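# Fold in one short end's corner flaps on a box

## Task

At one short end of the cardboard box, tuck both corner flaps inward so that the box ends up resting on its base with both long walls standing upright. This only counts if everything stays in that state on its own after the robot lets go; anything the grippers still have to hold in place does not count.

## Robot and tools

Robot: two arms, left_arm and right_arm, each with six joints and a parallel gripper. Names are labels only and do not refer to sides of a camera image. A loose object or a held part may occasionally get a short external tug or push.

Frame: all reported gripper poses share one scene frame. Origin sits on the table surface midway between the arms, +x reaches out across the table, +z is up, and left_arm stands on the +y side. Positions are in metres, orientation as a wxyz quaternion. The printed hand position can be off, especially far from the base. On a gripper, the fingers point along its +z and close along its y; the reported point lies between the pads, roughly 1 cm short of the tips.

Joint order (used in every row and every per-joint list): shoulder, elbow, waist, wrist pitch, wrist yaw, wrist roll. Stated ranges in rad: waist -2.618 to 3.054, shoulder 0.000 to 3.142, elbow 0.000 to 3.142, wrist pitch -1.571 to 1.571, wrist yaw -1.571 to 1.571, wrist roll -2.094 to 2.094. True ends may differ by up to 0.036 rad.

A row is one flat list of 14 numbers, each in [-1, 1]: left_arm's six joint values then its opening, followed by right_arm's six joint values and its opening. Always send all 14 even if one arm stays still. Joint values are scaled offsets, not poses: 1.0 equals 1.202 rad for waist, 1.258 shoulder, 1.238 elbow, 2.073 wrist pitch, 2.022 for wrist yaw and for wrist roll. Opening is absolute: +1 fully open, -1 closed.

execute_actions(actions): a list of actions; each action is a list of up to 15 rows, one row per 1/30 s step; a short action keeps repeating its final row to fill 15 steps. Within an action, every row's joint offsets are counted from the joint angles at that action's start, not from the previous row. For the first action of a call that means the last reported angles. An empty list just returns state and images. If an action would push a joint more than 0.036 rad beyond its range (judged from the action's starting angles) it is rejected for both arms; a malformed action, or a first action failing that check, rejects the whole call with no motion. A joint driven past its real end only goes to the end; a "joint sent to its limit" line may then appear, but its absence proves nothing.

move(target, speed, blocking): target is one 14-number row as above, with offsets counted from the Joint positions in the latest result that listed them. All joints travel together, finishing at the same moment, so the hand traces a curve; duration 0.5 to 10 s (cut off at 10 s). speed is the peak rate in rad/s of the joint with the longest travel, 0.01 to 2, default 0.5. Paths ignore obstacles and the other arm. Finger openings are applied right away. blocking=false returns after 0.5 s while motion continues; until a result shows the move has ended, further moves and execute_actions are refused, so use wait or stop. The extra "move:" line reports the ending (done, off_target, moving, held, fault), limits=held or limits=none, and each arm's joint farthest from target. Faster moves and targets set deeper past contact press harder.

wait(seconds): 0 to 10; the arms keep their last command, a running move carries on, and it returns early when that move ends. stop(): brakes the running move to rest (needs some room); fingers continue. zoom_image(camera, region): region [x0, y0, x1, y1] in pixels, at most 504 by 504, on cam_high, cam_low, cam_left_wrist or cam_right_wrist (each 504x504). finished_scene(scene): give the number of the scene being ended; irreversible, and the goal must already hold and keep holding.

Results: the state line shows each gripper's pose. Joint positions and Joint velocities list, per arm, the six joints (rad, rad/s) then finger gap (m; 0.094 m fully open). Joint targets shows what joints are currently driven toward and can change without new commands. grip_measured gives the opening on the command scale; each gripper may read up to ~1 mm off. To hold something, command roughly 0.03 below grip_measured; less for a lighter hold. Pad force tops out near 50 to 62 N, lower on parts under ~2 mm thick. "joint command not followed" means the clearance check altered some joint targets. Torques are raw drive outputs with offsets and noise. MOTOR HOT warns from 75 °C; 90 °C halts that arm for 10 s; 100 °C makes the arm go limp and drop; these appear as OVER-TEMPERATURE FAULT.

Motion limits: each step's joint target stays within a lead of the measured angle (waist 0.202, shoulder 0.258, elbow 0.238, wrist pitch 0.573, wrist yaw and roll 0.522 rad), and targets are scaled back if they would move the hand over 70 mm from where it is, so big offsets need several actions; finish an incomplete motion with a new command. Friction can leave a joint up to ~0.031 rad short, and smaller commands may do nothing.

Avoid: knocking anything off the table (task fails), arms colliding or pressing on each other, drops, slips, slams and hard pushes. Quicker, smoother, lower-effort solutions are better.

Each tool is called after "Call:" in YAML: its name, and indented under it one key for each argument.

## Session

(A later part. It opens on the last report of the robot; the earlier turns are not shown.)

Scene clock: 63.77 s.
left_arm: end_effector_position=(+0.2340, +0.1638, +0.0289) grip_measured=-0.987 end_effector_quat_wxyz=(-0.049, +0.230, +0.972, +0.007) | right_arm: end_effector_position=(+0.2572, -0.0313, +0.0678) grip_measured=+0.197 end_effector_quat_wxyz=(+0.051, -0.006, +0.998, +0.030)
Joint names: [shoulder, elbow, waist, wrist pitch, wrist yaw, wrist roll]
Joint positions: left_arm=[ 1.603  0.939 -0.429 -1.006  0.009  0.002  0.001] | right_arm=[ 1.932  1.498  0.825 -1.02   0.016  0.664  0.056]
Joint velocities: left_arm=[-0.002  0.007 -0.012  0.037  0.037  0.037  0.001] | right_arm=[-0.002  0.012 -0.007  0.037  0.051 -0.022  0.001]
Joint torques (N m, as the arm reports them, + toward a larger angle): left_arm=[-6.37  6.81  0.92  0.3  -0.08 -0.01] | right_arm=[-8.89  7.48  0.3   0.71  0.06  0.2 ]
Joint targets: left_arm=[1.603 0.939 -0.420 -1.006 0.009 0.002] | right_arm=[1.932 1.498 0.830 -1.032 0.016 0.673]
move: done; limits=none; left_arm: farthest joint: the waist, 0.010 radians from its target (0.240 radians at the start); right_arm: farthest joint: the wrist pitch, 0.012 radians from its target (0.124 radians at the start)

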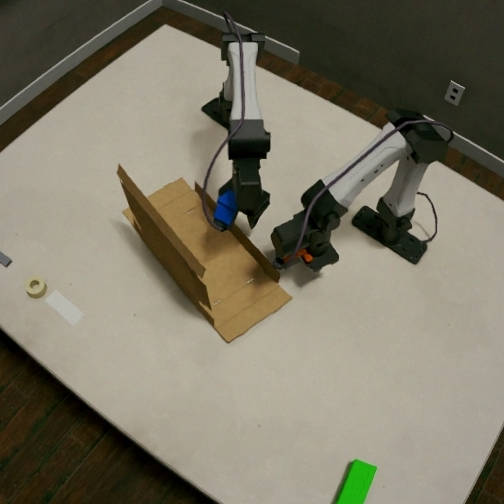

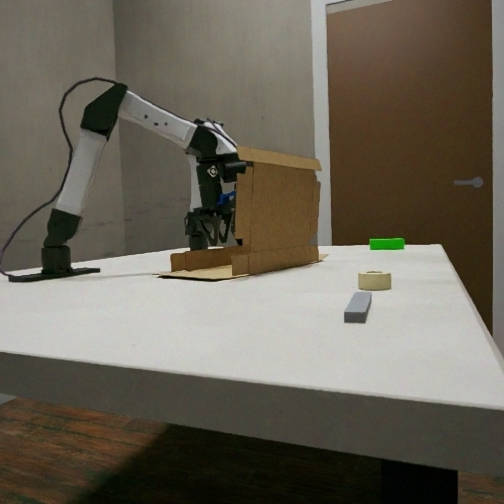

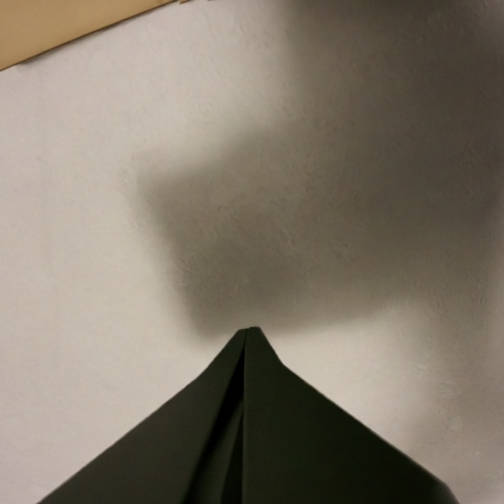

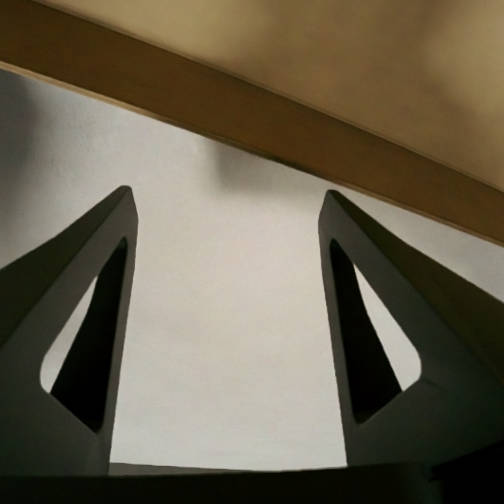

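Call:
move:
  target: [0,0,0,0,0,0,-1, 0,0,-0.083,-0.05,0,-0.67,0.2]
  speed: 1

Scene clock: 71.50 s.
left_arm: end_effector_position=(+0.2340, +0.1638, +0.0289) grip_measured=-0.987 end_effector_quat_wxyz=(-0.049, +0.230, +0.972, +0.007) | right_arm: end_effector_position=(+0.2589, -0.0724, +0.0662) grip_measured=+0.197 end_effector_quat_wxyz=(+0.012, -0.592, +0.806, -0.009)
Joint names: [shoulder, elbow, waist, wrist pitch, wrist yaw, wrist roll]
Joint positions: left_arm=[ 1.603  0.939 -0.429 -1.006  0.009  0.002  0.001] | right_arm=[ 1.932  1.498  0.735 -1.112  0.016 -0.682  0.056]
Joint velocities: left_arm=[ 0.002  0.002 -0.002  0.051 -0.066  0.022 -0.002] | right_arm=[-0.002  0.017  0.007 -0.007  0.022  0.037  0.   ]
Joint torques (N m, as the arm reports them, + toward a larger angle): left_arm=[-6.28  6.72 -0.03  0.29 -0.03  0.03] | right_arm=[-8.72  7.31 -1.08  0.51 -0.04  0.04]
Joint targets: left_arm=[1.603 0.939 -0.429 -1.006 0.009 0.002] | right_arm=[1.932 1.498 0.725 -1.124 0.016 -0.691]
move: done; limits=none; left_arm: farthest joint: the waist, 0.000 radians from its target (0.000 radians at the start); right_arm: farthest joint: the wrist pitch, 0.012 radians from its target (0.104 radians at the start)

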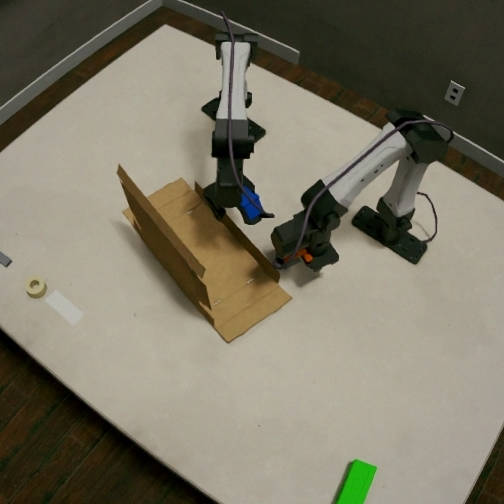

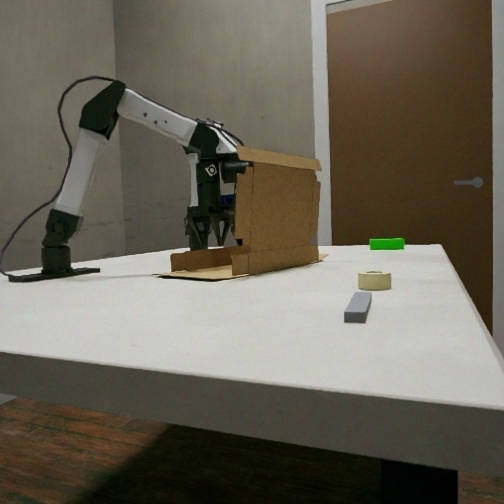

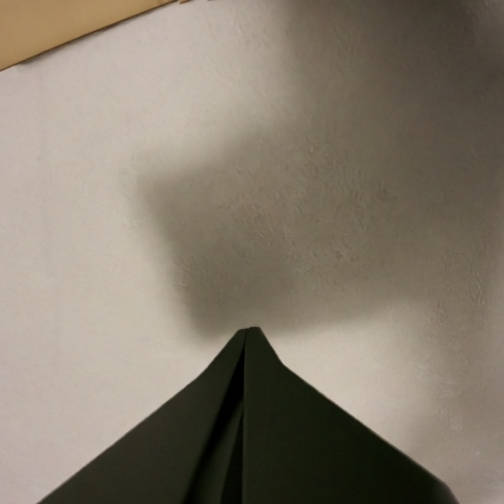

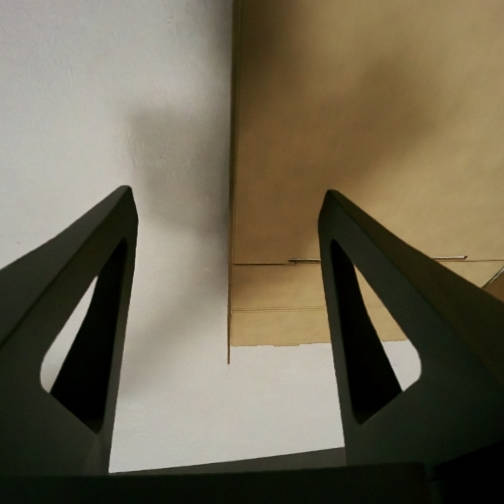

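Call:
move:
  target: [0,0,-0.05,0.1,0,0,-1, 0.11,0,0,0.02,0,0,0.2]

Call:
move:
  target: [0,0,0,0,0,0,-1, 0,0,0,0,0,0,-1]

Scene clock: 76.37 s.
left_arm: end_effector_position=(+0.2702, +0.1298, +0.0289) grip_measured=-0.987 end_effector_quat_wxyz=(+0.046, +0.255, +0.966, -0.017) | right_arm: end_effector_position=(+0.2588, -0.0725, +0.0243) grip_measured=+0.197 end_effector_quat_wxyz=(-0.032, -0.592, +0.805, -0.007)
Joint names: [shoulder, elbow, waist, wrist pitch, wrist yaw, wrist roll]
Joint positions: left_arm=[ 1.603  0.939 -0.479 -0.81   0.009  0.002  0.001] | right_arm=[ 2.052  1.498  0.735 -1.079  0.016 -0.683  0.056]
Joint velocities: left_arm=[ 0.012 -0.007 -0.002 -0.007 -0.066  0.007 -0.   ] | right_arm=[-0.012  0.007  0.007 -0.051 -0.037  0.037  0.   ]
Joint torques (N m, as the arm reports them, + toward a larger angle): left_arm=[-6.69  7.17 -0.94  0.96 -0.04  0.01] | right_arm=[-8.3   6.84 -0.22  0.51 -0.06  0.12]
Joint targets: left_arm=[1.603 0.939 -0.489 -0.798 0.009 0.002] | right_arm=[2.070 1.498 0.735 -1.070 0.016 -0.682]
move: done; limits=none; left_arm: farthest joint: the wrist pitch, 0.011 radians from its target (0.207 radians at the start); right_arm: farthest joint: the shoulder, 0.019 radians from its target (0.139 radians at the start)

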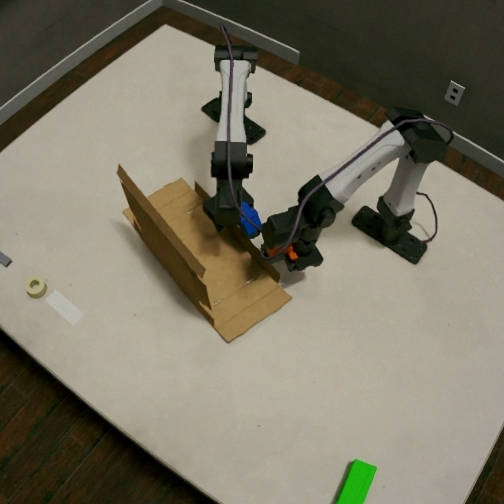

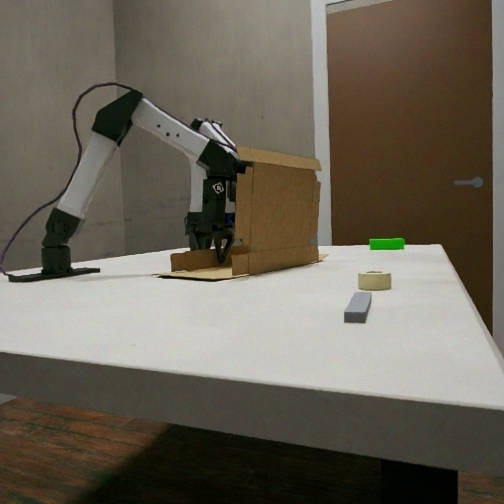

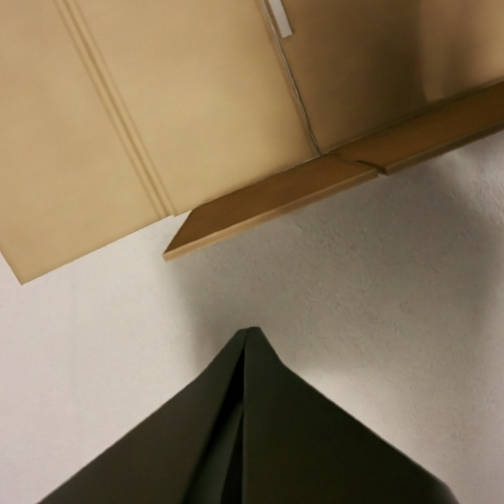

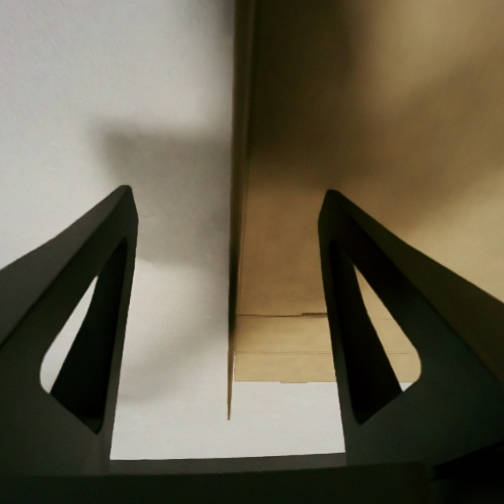

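Scene clock: 76.87 s.
left_arm: end_effector_position=(+0.2702, +0.1298, +0.0289) grip_measured=-0.987 end_effector_quat_wxyz=(+0.046, +0.255, +0.966, -0.017) | right_arm: end_effector_position=(+0.2598, -0.0725, +0.0250) grip_measured=-0.971 end_effector_quat_wxyz=(-0.029, -0.593, +0.805, -0.008)
Joint names: [shoulder, elbow, waist, wrist pitch, wrist yaw, wrist roll]
Joint positions: left_arm=[ 1.603  0.939 -0.479 -0.81   0.009  0.002  0.001] | right_arm=[ 2.05   1.498  0.735 -1.077  0.02  -0.683  0.001]
Joint velocities: left_arm=[-0.017  0.002 -0.007 -0.007 -0.022  0.051  0.   ] | right_arm=[-0.012  0.002 -0.002  0.037  0.007  0.007 -0.001]
Joint torques (N m, as the arm reports them, + toward a larger angle): left_arm=[-6.71  7.19  0.08  0.8  -0.06  0.03] | right_arm=[-9.23  6.9  -0.21  0.41 -0.1   0.13]
Joint targets: left_arm=[1.603 0.939 -0.479 -0.810 0.009 0.002] | right_arm=[2.052 1.498 0.735 -1.079 0.016 -0.682]
move: done; limits=none; left_arm: farthest joint: the waist, 0.000 radians from its target (0.000 radians at the start); right_arm: farthest joint: the wrist yaw, 0.004 radians from its target (0.000 radians at the start)

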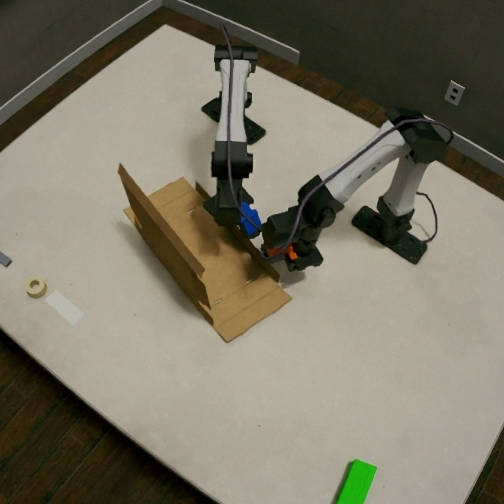

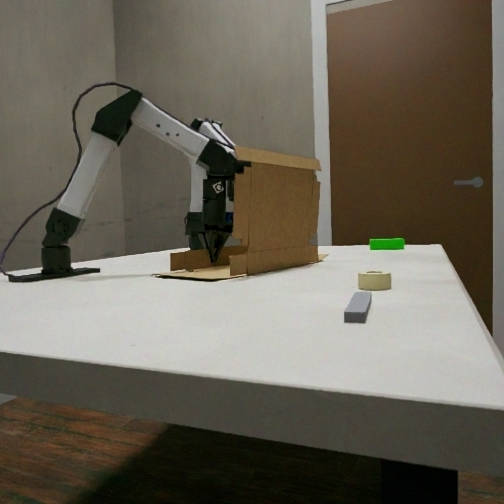

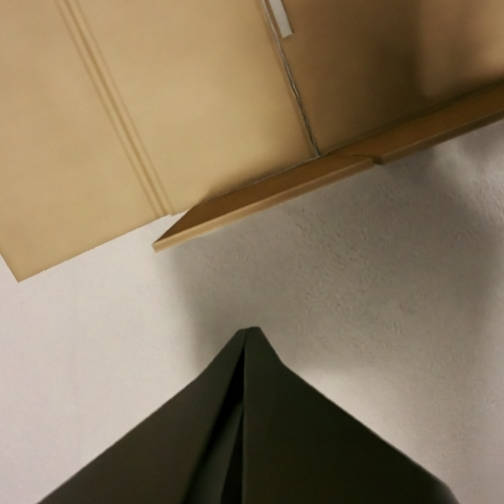

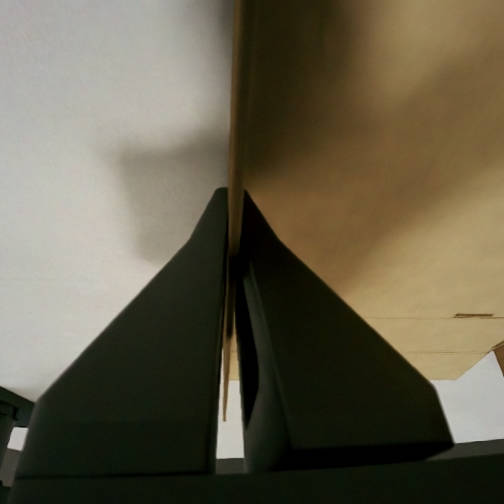

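Call:
move:
  target: [0.18,0.2,0,0,0,0,-1, 0,0,0,0,0,0,-1]
  speed: 0.3

Call:
move:
  target: [0,0,-0.09,0,0,0,-1, 0,0,0,0,0,0,-1]
  speed: 0.3

Scene clock: 82.30 s.
left_arm: end_effector_position=(+0.3159, +0.1039, +0.0263) grip_measured=-0.987 end_effector_quat_wxyz=(+0.041, +0.255, +0.966, -0.015) | right_arm: end_effector_position=(+0.2637, -0.0736, +0.0249) grip_measured=-0.971 end_effector_quat_wxyz=(-0.024, -0.586, +0.810, -0.018)
Joint names: [shoulder, elbow, waist, wrist pitch, wrist yaw, wrist roll]
Joint positions: left_arm=[ 1.805  1.161 -0.479 -0.84   0.009  0.002  0.001] | right_arm=[ 2.05   1.498  0.734 -1.066  0.037 -0.668  0.001]
Joint velocities: left_arm=[ 0.012 -0.007  0.002 -0.022 -0.037 -0.037  0.   ] | right_arm=[-0.022 -0.007  0.017 -0.037 -0.037  0.037 -0.   ]
Joint torques (N m, as the arm reports them, + toward a larger angle): left_arm=[-6.93  9.47 -0.05  1.14 -0.03  0.03] | right_arm=[-9.43  6.93 -0.19  0.35 -0.22 -0.03]
Joint targets: left_arm=[1.830 1.187 -0.479 -0.810 0.009 0.002] | right_arm=[2.050 1.498 0.734 -1.077 0.019 -0.684]
move: off_target (left_arm); limits=none; left_arm: farthest joint: the wrist pitch, 0.030 radians from its target (0.000 radians at the start); right_arm: farthest joint: the wrist yaw, 0.017 radians from its target (0.000 radians at the start)

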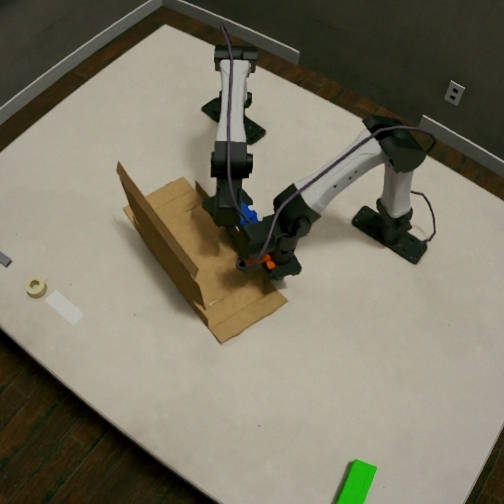

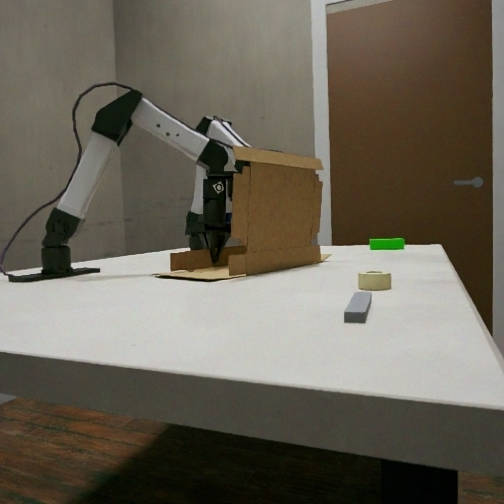

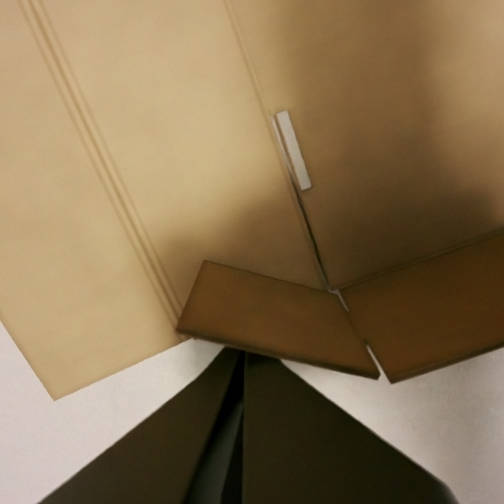

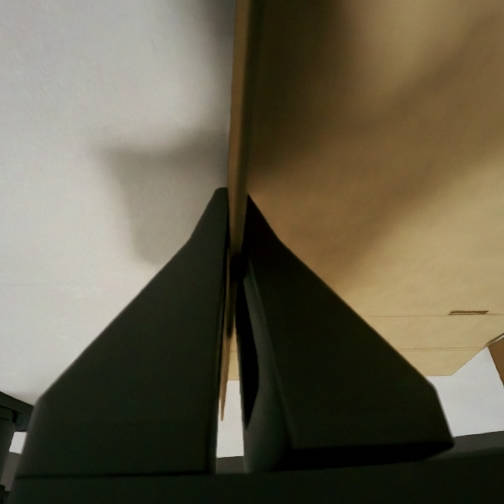

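Scene clock: 83.00 s.
left_arm: end_effector_position=(+0.3021, +0.0932, +0.0259) grip_measured=-0.987 end_effector_quat_wxyz=(+0.030, +0.282, +0.959, -0.006) | right_arm: end_effector_position=(+0.2653, -0.0754, +0.0250) grip_measured=-0.971 end_effector_quat_wxyz=(-0.024, -0.584, +0.811, -0.024)
Joint names: [shoulder, elbow, waist, wrist pitch, wrist yaw, wrist roll]
Joint positions: left_arm=[ 1.805  1.161 -0.536 -0.866 -0.006  0.002  0.001] | right_arm=[ 2.05   1.498  0.734 -1.065  0.051 -0.663  0.001]
Joint velocities: left_arm=[ 0.007 -0.002  0.017 -0.022 -0.007  0.007 -0.001] | right_arm=[ 0.002  0.012 -0.022 -0.081 -0.066  0.022  0.   ]
Joint torques (N m, as the arm reports them, + toward a larger angle): left_arm=[-8.6   7.21  0.36  0.79 -0.04  0.02] | right_arm=[-9.42  6.93 -0.2   0.44 -0.17  0.06]
Joint targets: left_arm=[1.805 1.161 -0.532 -0.860 -0.005 0.002] | right_arm=[2.050 1.498 0.734 -1.066 0.037 -0.668]
move: held (left_arm); limits=held; held on 10 of 21 steps (left_arm), including the last (left_arm); left_arm: farthest joint: the waist, 0.051 radians from its target (0.108 radians at the start); right_arm: farthest joint: the wrist yaw, 0.014 radians from its target (0.000 radians at the start)
joint command not followed: on one or more control steps a check withheld the commanded joint targets of the left arm, and it was not sent them on those steps. On the call's last step the targets were still withheld.
cause: the commanded joint targets would bring a part of the robot too close to another arm (this arm's wrist (the part past the wrist pitch) and the other arm's wrist (the part past the wrist pitch)); next, command targets that bring no part of the robot closer to that arm.

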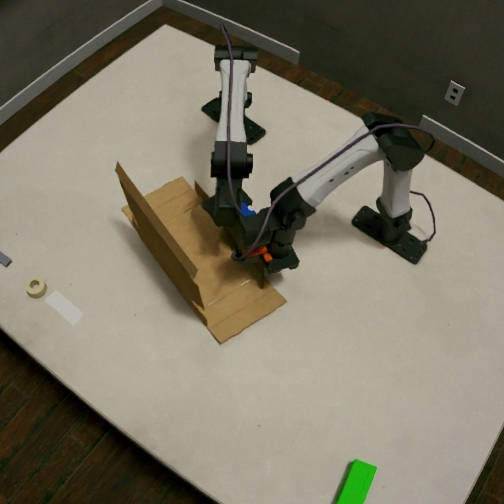

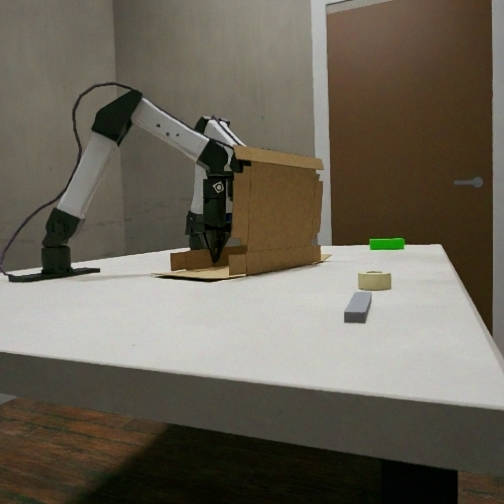

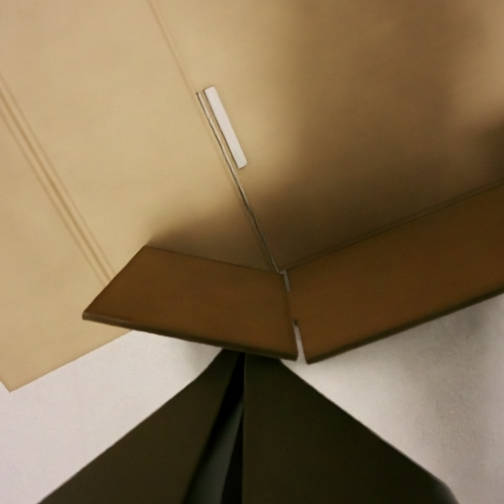

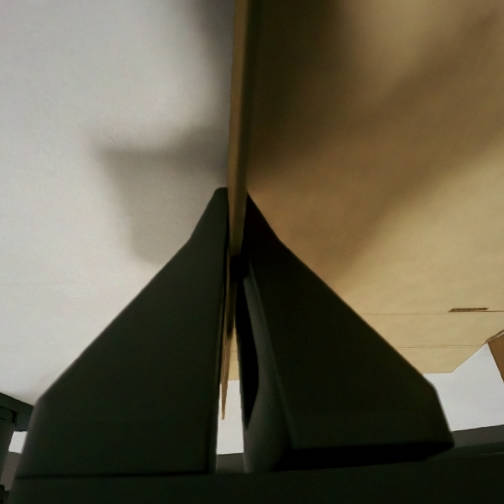

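Call:
move:
  target: [0,0,0.07,0,0,-0.5,-1, 0,0,0,0,0,0,-1]
  speed: 0.8

Call:
move:
  target: [0.13,0.15,0,0.03,0,0,-1, 0,0,0,0,0,0,-1]
  speed: 0.3

Scene clock: 90.90 s.
left_arm: end_effector_position=(+0.3143, +0.1144, +0.0259) grip_measured=-0.987 end_effector_quat_wxyz=(+0.024, -0.249, +0.968, -0.019) | right_arm: end_effector_position=(+0.2653, -0.0755, +0.0250) grip_measured=-0.971 end_effector_quat_wxyz=(-0.024, -0.584, +0.811, -0.025)
Joint names: [shoulder, elbow, waist, wrist pitch, wrist yaw, wrist roll]
Joint positions: left_arm=[ 1.805  1.161 -0.462 -0.866 -0.006 -1.001  0.001] | right_arm=[ 2.05   1.498  0.734 -1.065  0.051 -0.663  0.001]
Joint velocities: left_arm=[ 0.007 -0.007 -0.012 -0.051 -0.037 -0.007  0.001] | right_arm=[-0.012  0.007  0.002 -0.066 -0.037  0.051 -0.   ]
Joint torques (N m, as the arm reports them, + toward a larger angle): left_arm=[-8.57  7.12  0.98  0.68 -0.1  -0.1 ] | right_arm=[-9.42  6.91 -0.2   0.45 -0.04  0.12]
Joint targets: left_arm=[1.805 1.161 -0.452 -0.866 -0.006 -1.009] | right_arm=[2.050 1.498 0.734 -1.065 0.051 -0.663]
move: done; limits=none; left_arm: farthest joint: the waist, 0.010 radians from its target (0.084 radians at the start); right_arm: farthest joint: the waist, 0.000 radians from its target (0.000 radians at the start)

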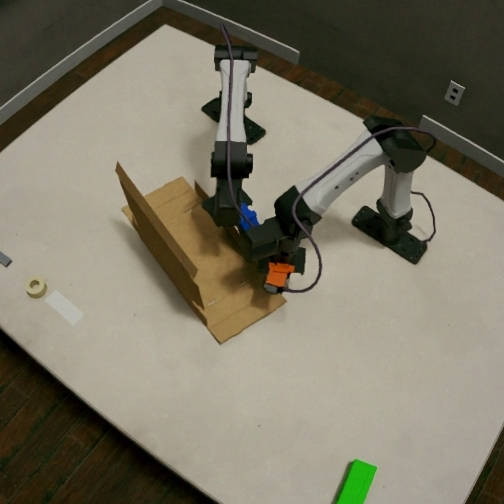

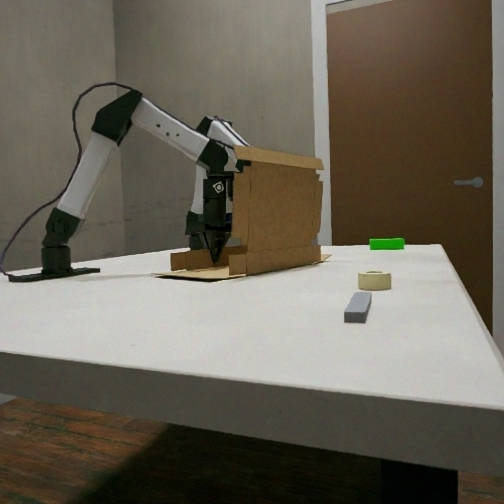

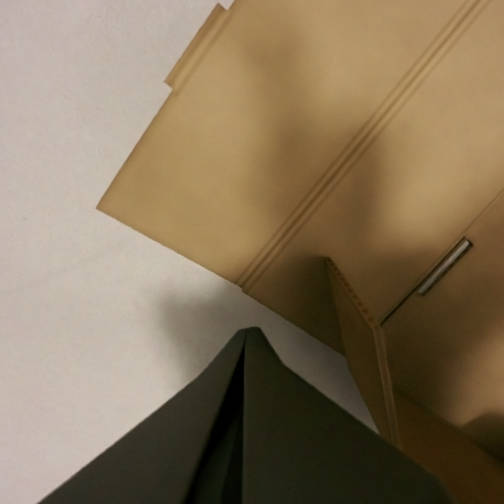

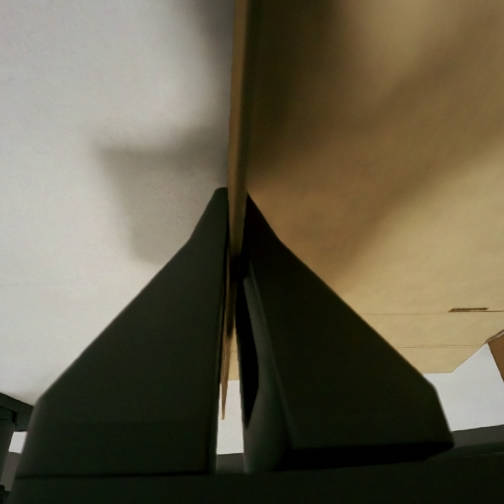

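Scene clock: 91.93 s.
left_arm: end_effector_position=(+0.3553, +0.0934, +0.0190) grip_measured=-0.987 end_effector_quat_wxyz=(+0.039, -0.249, +0.967, -0.028) | right_arm: end_effector_position=(+0.2669, -0.0763, +0.0251) grip_measured=-0.971 end_effector_quat_wxyz=(-0.022, -0.579, +0.815, -0.029)
Joint names: [shoulder, elbow, waist, wrist pitch, wrist yaw, wrist roll]
Joint positions: left_arm=[ 1.948  1.321 -0.462 -0.848 -0.013 -1.001  0.001] | right_arm=[ 2.05   1.498  0.734 -1.061  0.06  -0.649  0.001]
Joint velocities: left_arm=[-0.002 -0.002  0.002  0.066 -0.022 -0.007  0.001] | right_arm=[-0.002  0.002  0.012 -0.037  0.007  0.022  0.   ]
Joint torques (N m, as the arm reports them, + toward a larger angle): left_arm=[-8.5   9.61 -0.01  1.28 -0.09  0.02] | right_arm=[-9.41  6.92 -0.22  0.44 -0.12  0.  ]
Joint targets: left_arm=[1.969 1.347 -0.462 -0.804 -0.006 -1.001] | right_arm=[2.050 1.498 0.734 -1.065 0.051 -0.663]
move: off_target (left_arm); limits=none; left_arm: farthest joint: the wrist pitch, 0.044 radians from its target (0.063 radians at the start); right_arm: farthest joint: the wrist roll, 0.014 radians from its target (0.000 radians at the start)

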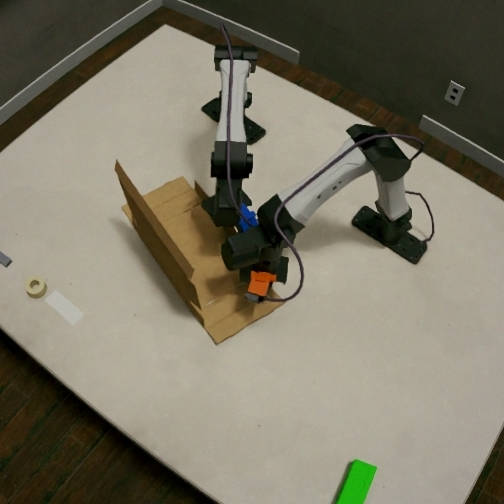

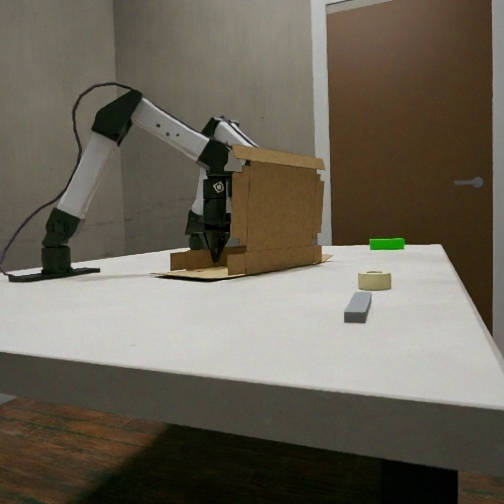

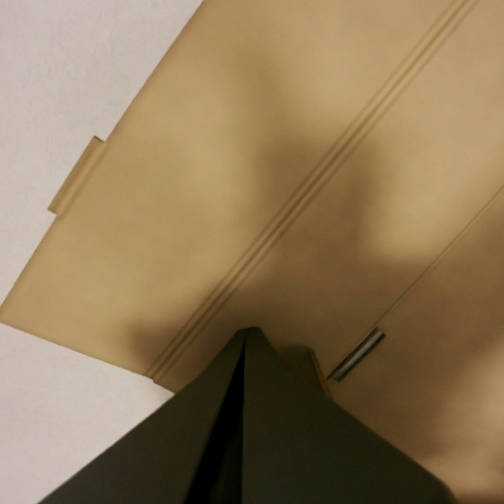

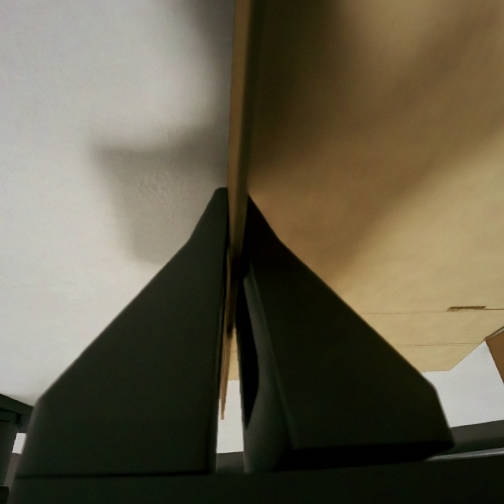

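Call:
move:
  target: [0,0,0,0.03,0.15,0,-1, 0,0,0,0,0,0,-1]
  speed: 0.3

Call:
move:
  target: [-0.12,0,0.05,0,-0.12,0.3,-1, 0,0,0,0,0,0,-1]
  speed: 0.5

Scene clock: 96.47 s.
left_arm: end_effector_position=(+0.3478, +0.0569, +0.0242) grip_measured=-0.987 end_effector_quat_wxyz=(-0.021, -0.244, +0.961, -0.126) | right_arm: end_effector_position=(+0.2628, -0.0810, +0.0255) grip_measured=-0.971 end_effector_quat_wxyz=(-0.034, -0.578, +0.815, -0.034)
Joint names: [shoulder, elbow, waist, wrist pitch, wrist yaw, wrist roll]
Joint positions: left_arm=[ 1.948  1.321 -0.454 -0.803  0.213 -1.001  0.001] | right_arm=[ 2.05   1.498  0.734 -1.086  0.07  -0.647  0.001]
Joint velocities: left_arm=[-0.012  0.002 -0.007  0.007 -0.022 -0.051  0.   ] | right_arm=[-0.012 -0.007  0.002 -0.007 -0.051 -0.037  0.001]
Joint torques (N m, as the arm reports them, + toward a larger angle): left_arm=[-10.06   7.34  -0.74   1.08   0.69   0.03] | right_arm=[-9.36  6.84 -0.17  0.66 -0.1   0.11]
Joint targets: left_arm=[1.948 1.321 -0.462 -0.786 0.290 -1.001] | right_arm=[2.050 1.498 0.734 -1.061 0.060 -0.649]
move: off_target (left_arm, right_arm); limits=none; left_arm: farthest joint: the wrist yaw, 0.077 radians from its target (0.303 radians at the start); right_arm: farthest joint: the wrist pitch, 0.025 radians from its target (0.000 radians at the start)

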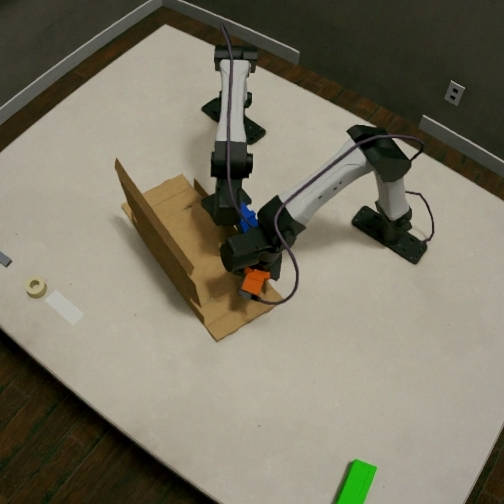

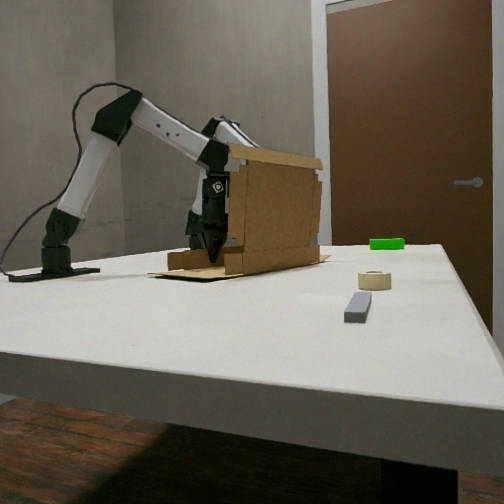

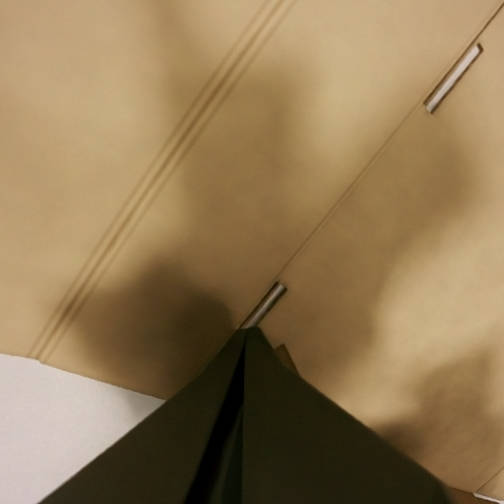

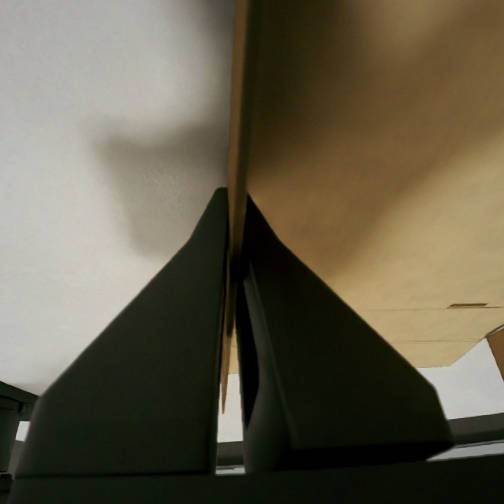

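Scene clock: 98.47 s.
left_arm: end_effector_position=(+0.3837, +0.1053, +0.0685) grip_measured=-0.987 end_effector_quat_wxyz=(+0.127, +0.017, +0.991, -0.047) | right_arm: end_effector_position=(+0.2628, -0.0810, +0.0255) grip_measured=-0.971 end_effector_quat_wxyz=(-0.034, -0.578, +0.815, -0.034)
Joint names: [shoulder, elbow, waist, wrist pitch, wrist yaw, wrist roll]
Joint positions: left_arm=[ 1.818  1.321 -0.404 -0.803 -0.018 -0.403  0.001] | right_arm=[ 2.05   1.498  0.734 -1.086  0.07  -0.647  0.001]
Joint velocities: left_arm=[ 0.007 -0.017  0.002 -0.037 -0.007 -0.022 -0.   ] | right_arm=[-0.007 -0.007 -0.007  0.037  0.037 -0.007 -0.001]
Joint torques (N m, as the arm reports them, + toward a larger angle): left_arm=[-10.89   7.81   0.94   1.21  -0.15   0.08] | right_arm=[-9.37  6.89 -0.22  0.41 -0.02  0.12]
Joint targets: left_arm=[1.797 1.321 -0.394 -0.803 -0.029 -0.395] | right_arm=[2.050 1.498 0.734 -1.086 0.070 -0.647]
move: off_target (left_arm); limits=none; left_arm: farthest joint: the shoulder, 0.021 radians from its target (0.151 radians at the start); right_arm: farthest joint: the waist, 0.000 radians from its target (0.000 radians at the start)

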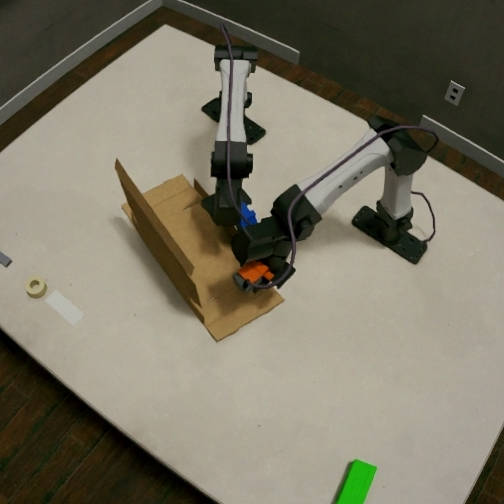

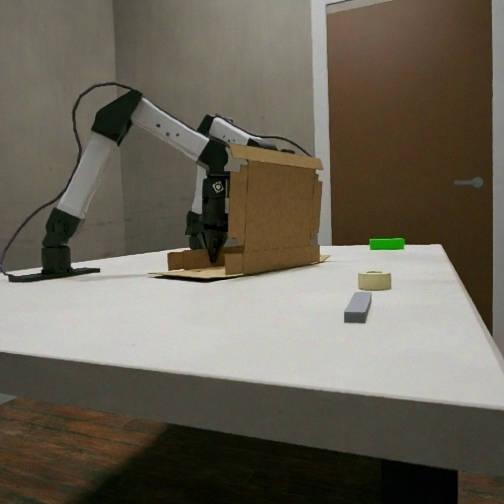

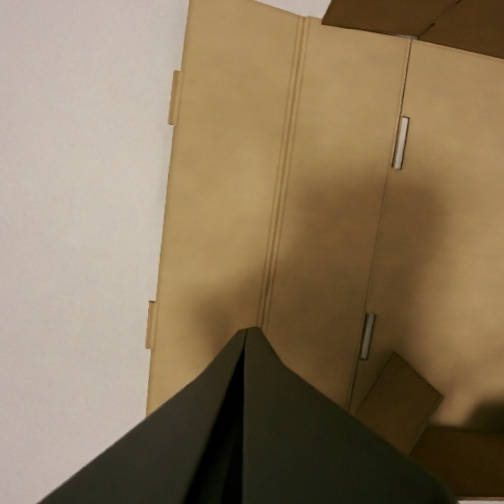

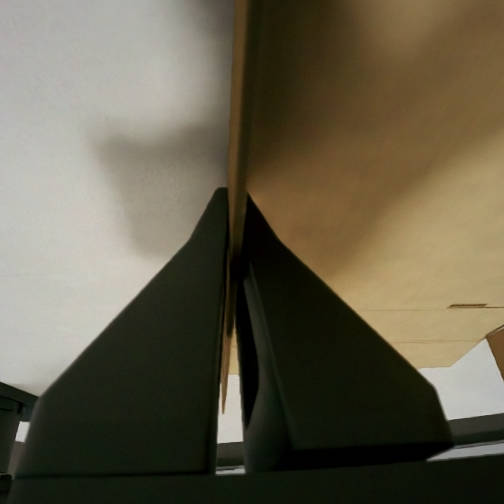

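Call:
move:
  target: [0,0,0.24,0,0.1,0.2,-1, 0,0,0,0,0,0,-1]
  speed: 0.8

Call:
move:
  target: [0.48,0.7,0,-0.14,0.21,0,-1, 0,0,0,0,0,0,-1]
  speed: 0.8

Scene clock: 107.13 s.
left_arm: end_effector_position=(+0.4099, +0.1807, +0.0709) grip_measured=-0.987 end_effector_quat_wxyz=(+0.127, +0.084, +0.984, -0.096) | right_arm: end_effector_position=(+0.2628, -0.0810, +0.0255) grip_measured=-0.971 end_effector_quat_wxyz=(-0.034, -0.578, +0.815, -0.034)
Joint names: [shoulder, elbow, waist, wrist pitch, wrist yaw, wrist roll]
Joint positions: left_arm=[ 1.818  1.321 -0.118 -0.803  0.173 -0.006  0.001] | right_arm=[ 2.05   1.498  0.734 -1.086  0.07  -0.647  0.001]
Joint velocities: left_arm=[-0.012  0.002 -0.012 -0.022 -0.051  0.051 -0.001] | right_arm=[-0.007  0.012 -0.002  0.066 -0.022 -0.022 -0.   ]
Joint torques (N m, as the arm reports them, + toward a larger angle): left_arm=[-9.34  7.93  0.21  1.25  0.1   0.05] | right_arm=[-9.38  6.9  -0.21  0.41 -0.01  0.13]
Joint targets: left_arm=[1.818 1.321 -0.115 -0.803 0.184 0.002] | right_arm=[2.050 1.498 0.734 -1.086 0.070 -0.647]
move: done; limits=none; left_arm: farthest joint: the wrist yaw, 0.011 radians from its target (0.203 radians at the start); right_arm: farthest joint: the waist, 0.000 radians from its target (0.000 radians at the start)

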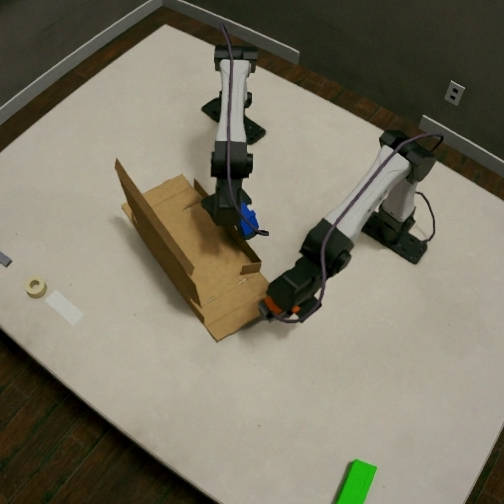

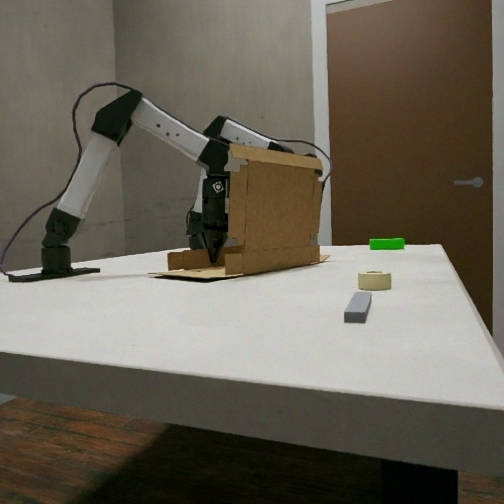

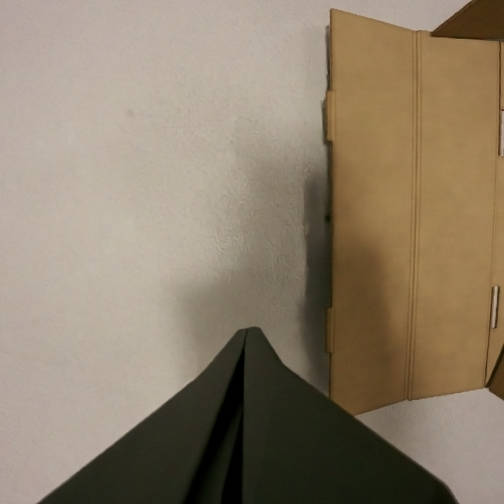

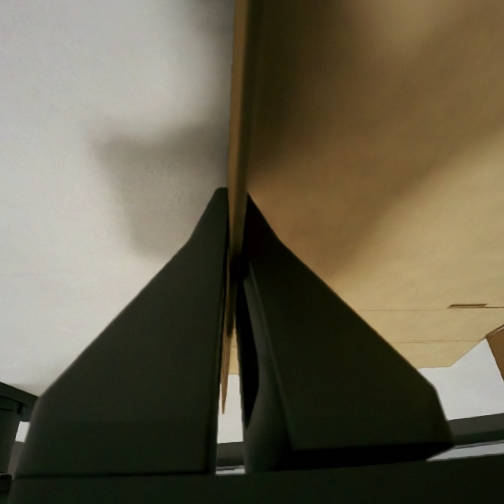

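Scene clock: 109.00 s.
left_arm: end_effector_position=(+0.5261, +0.0965, +0.0789) grip_measured=-0.987 end_effector_quat_wxyz=(+0.094, +0.105, +0.945, -0.295) | right_arm: end_effector_position=(+0.2628, -0.0810, +0.0255) grip_measured=-0.971 end_effector_quat_wxyz=(-0.034, -0.578, +0.815, -0.034)
Joint names: [shoulder, elbow, waist, wrist pitch, wrist yaw, wrist roll]
Joint positions: left_arm=[ 2.408  2.166 -0.118 -1.082  0.586 -0.006  0.001] | right_arm=[ 2.05   1.498  0.734 -1.086  0.07  -0.647  0.001]
Joint velocities: left_arm=[-0.007  0.002 -0.007 -0.066  0.051  0.066  0.   ] | right_arm=[-0.002  0.017 -0.017 -0.007 -0.022  0.037 -0.002]
Joint torques (N m, as the arm reports them, + toward a larger angle): left_arm=[-13.19   9.89   0.     0.99   0.32   0.04] | right_arm=[-9.38  6.9  -0.21  0.41 -0.01  0.12]
Joint targets: left_arm=[2.422 2.188 -0.118 -1.093 0.598 -0.006] | right_arm=[2.050 1.498 0.734 -1.086 0.070 -0.647]
move: off_target (left_arm); limits=none; left_arm: farthest joint: the elbow, 0.022 radians from its target (0.867 radians at the start); right_arm: farthest joint: the waist, 0.000 radians from its target (0.000 radians at the start)

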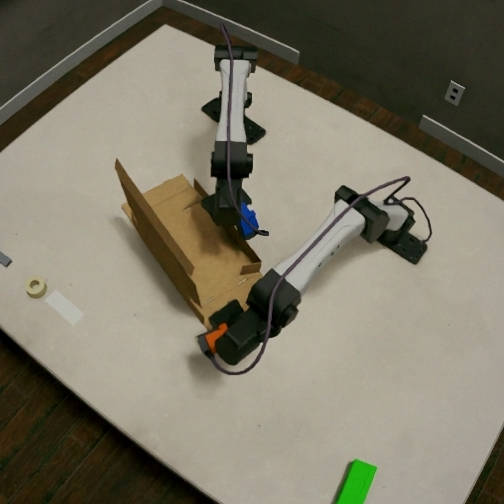

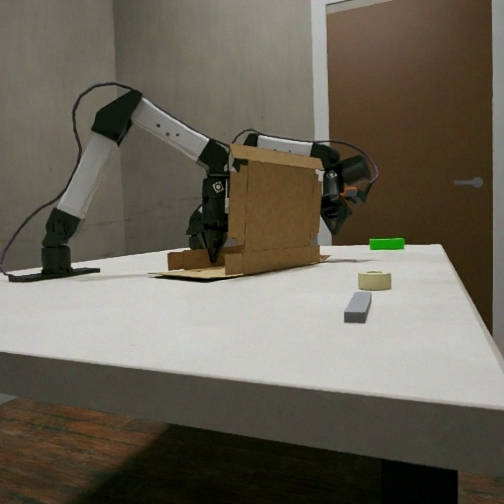

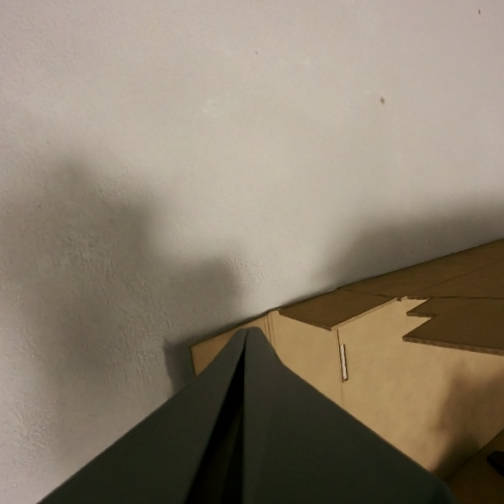

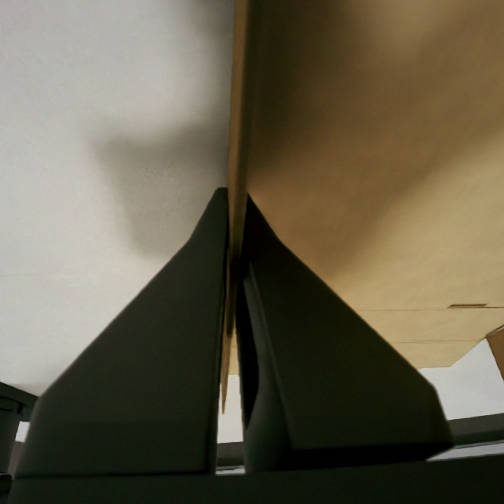

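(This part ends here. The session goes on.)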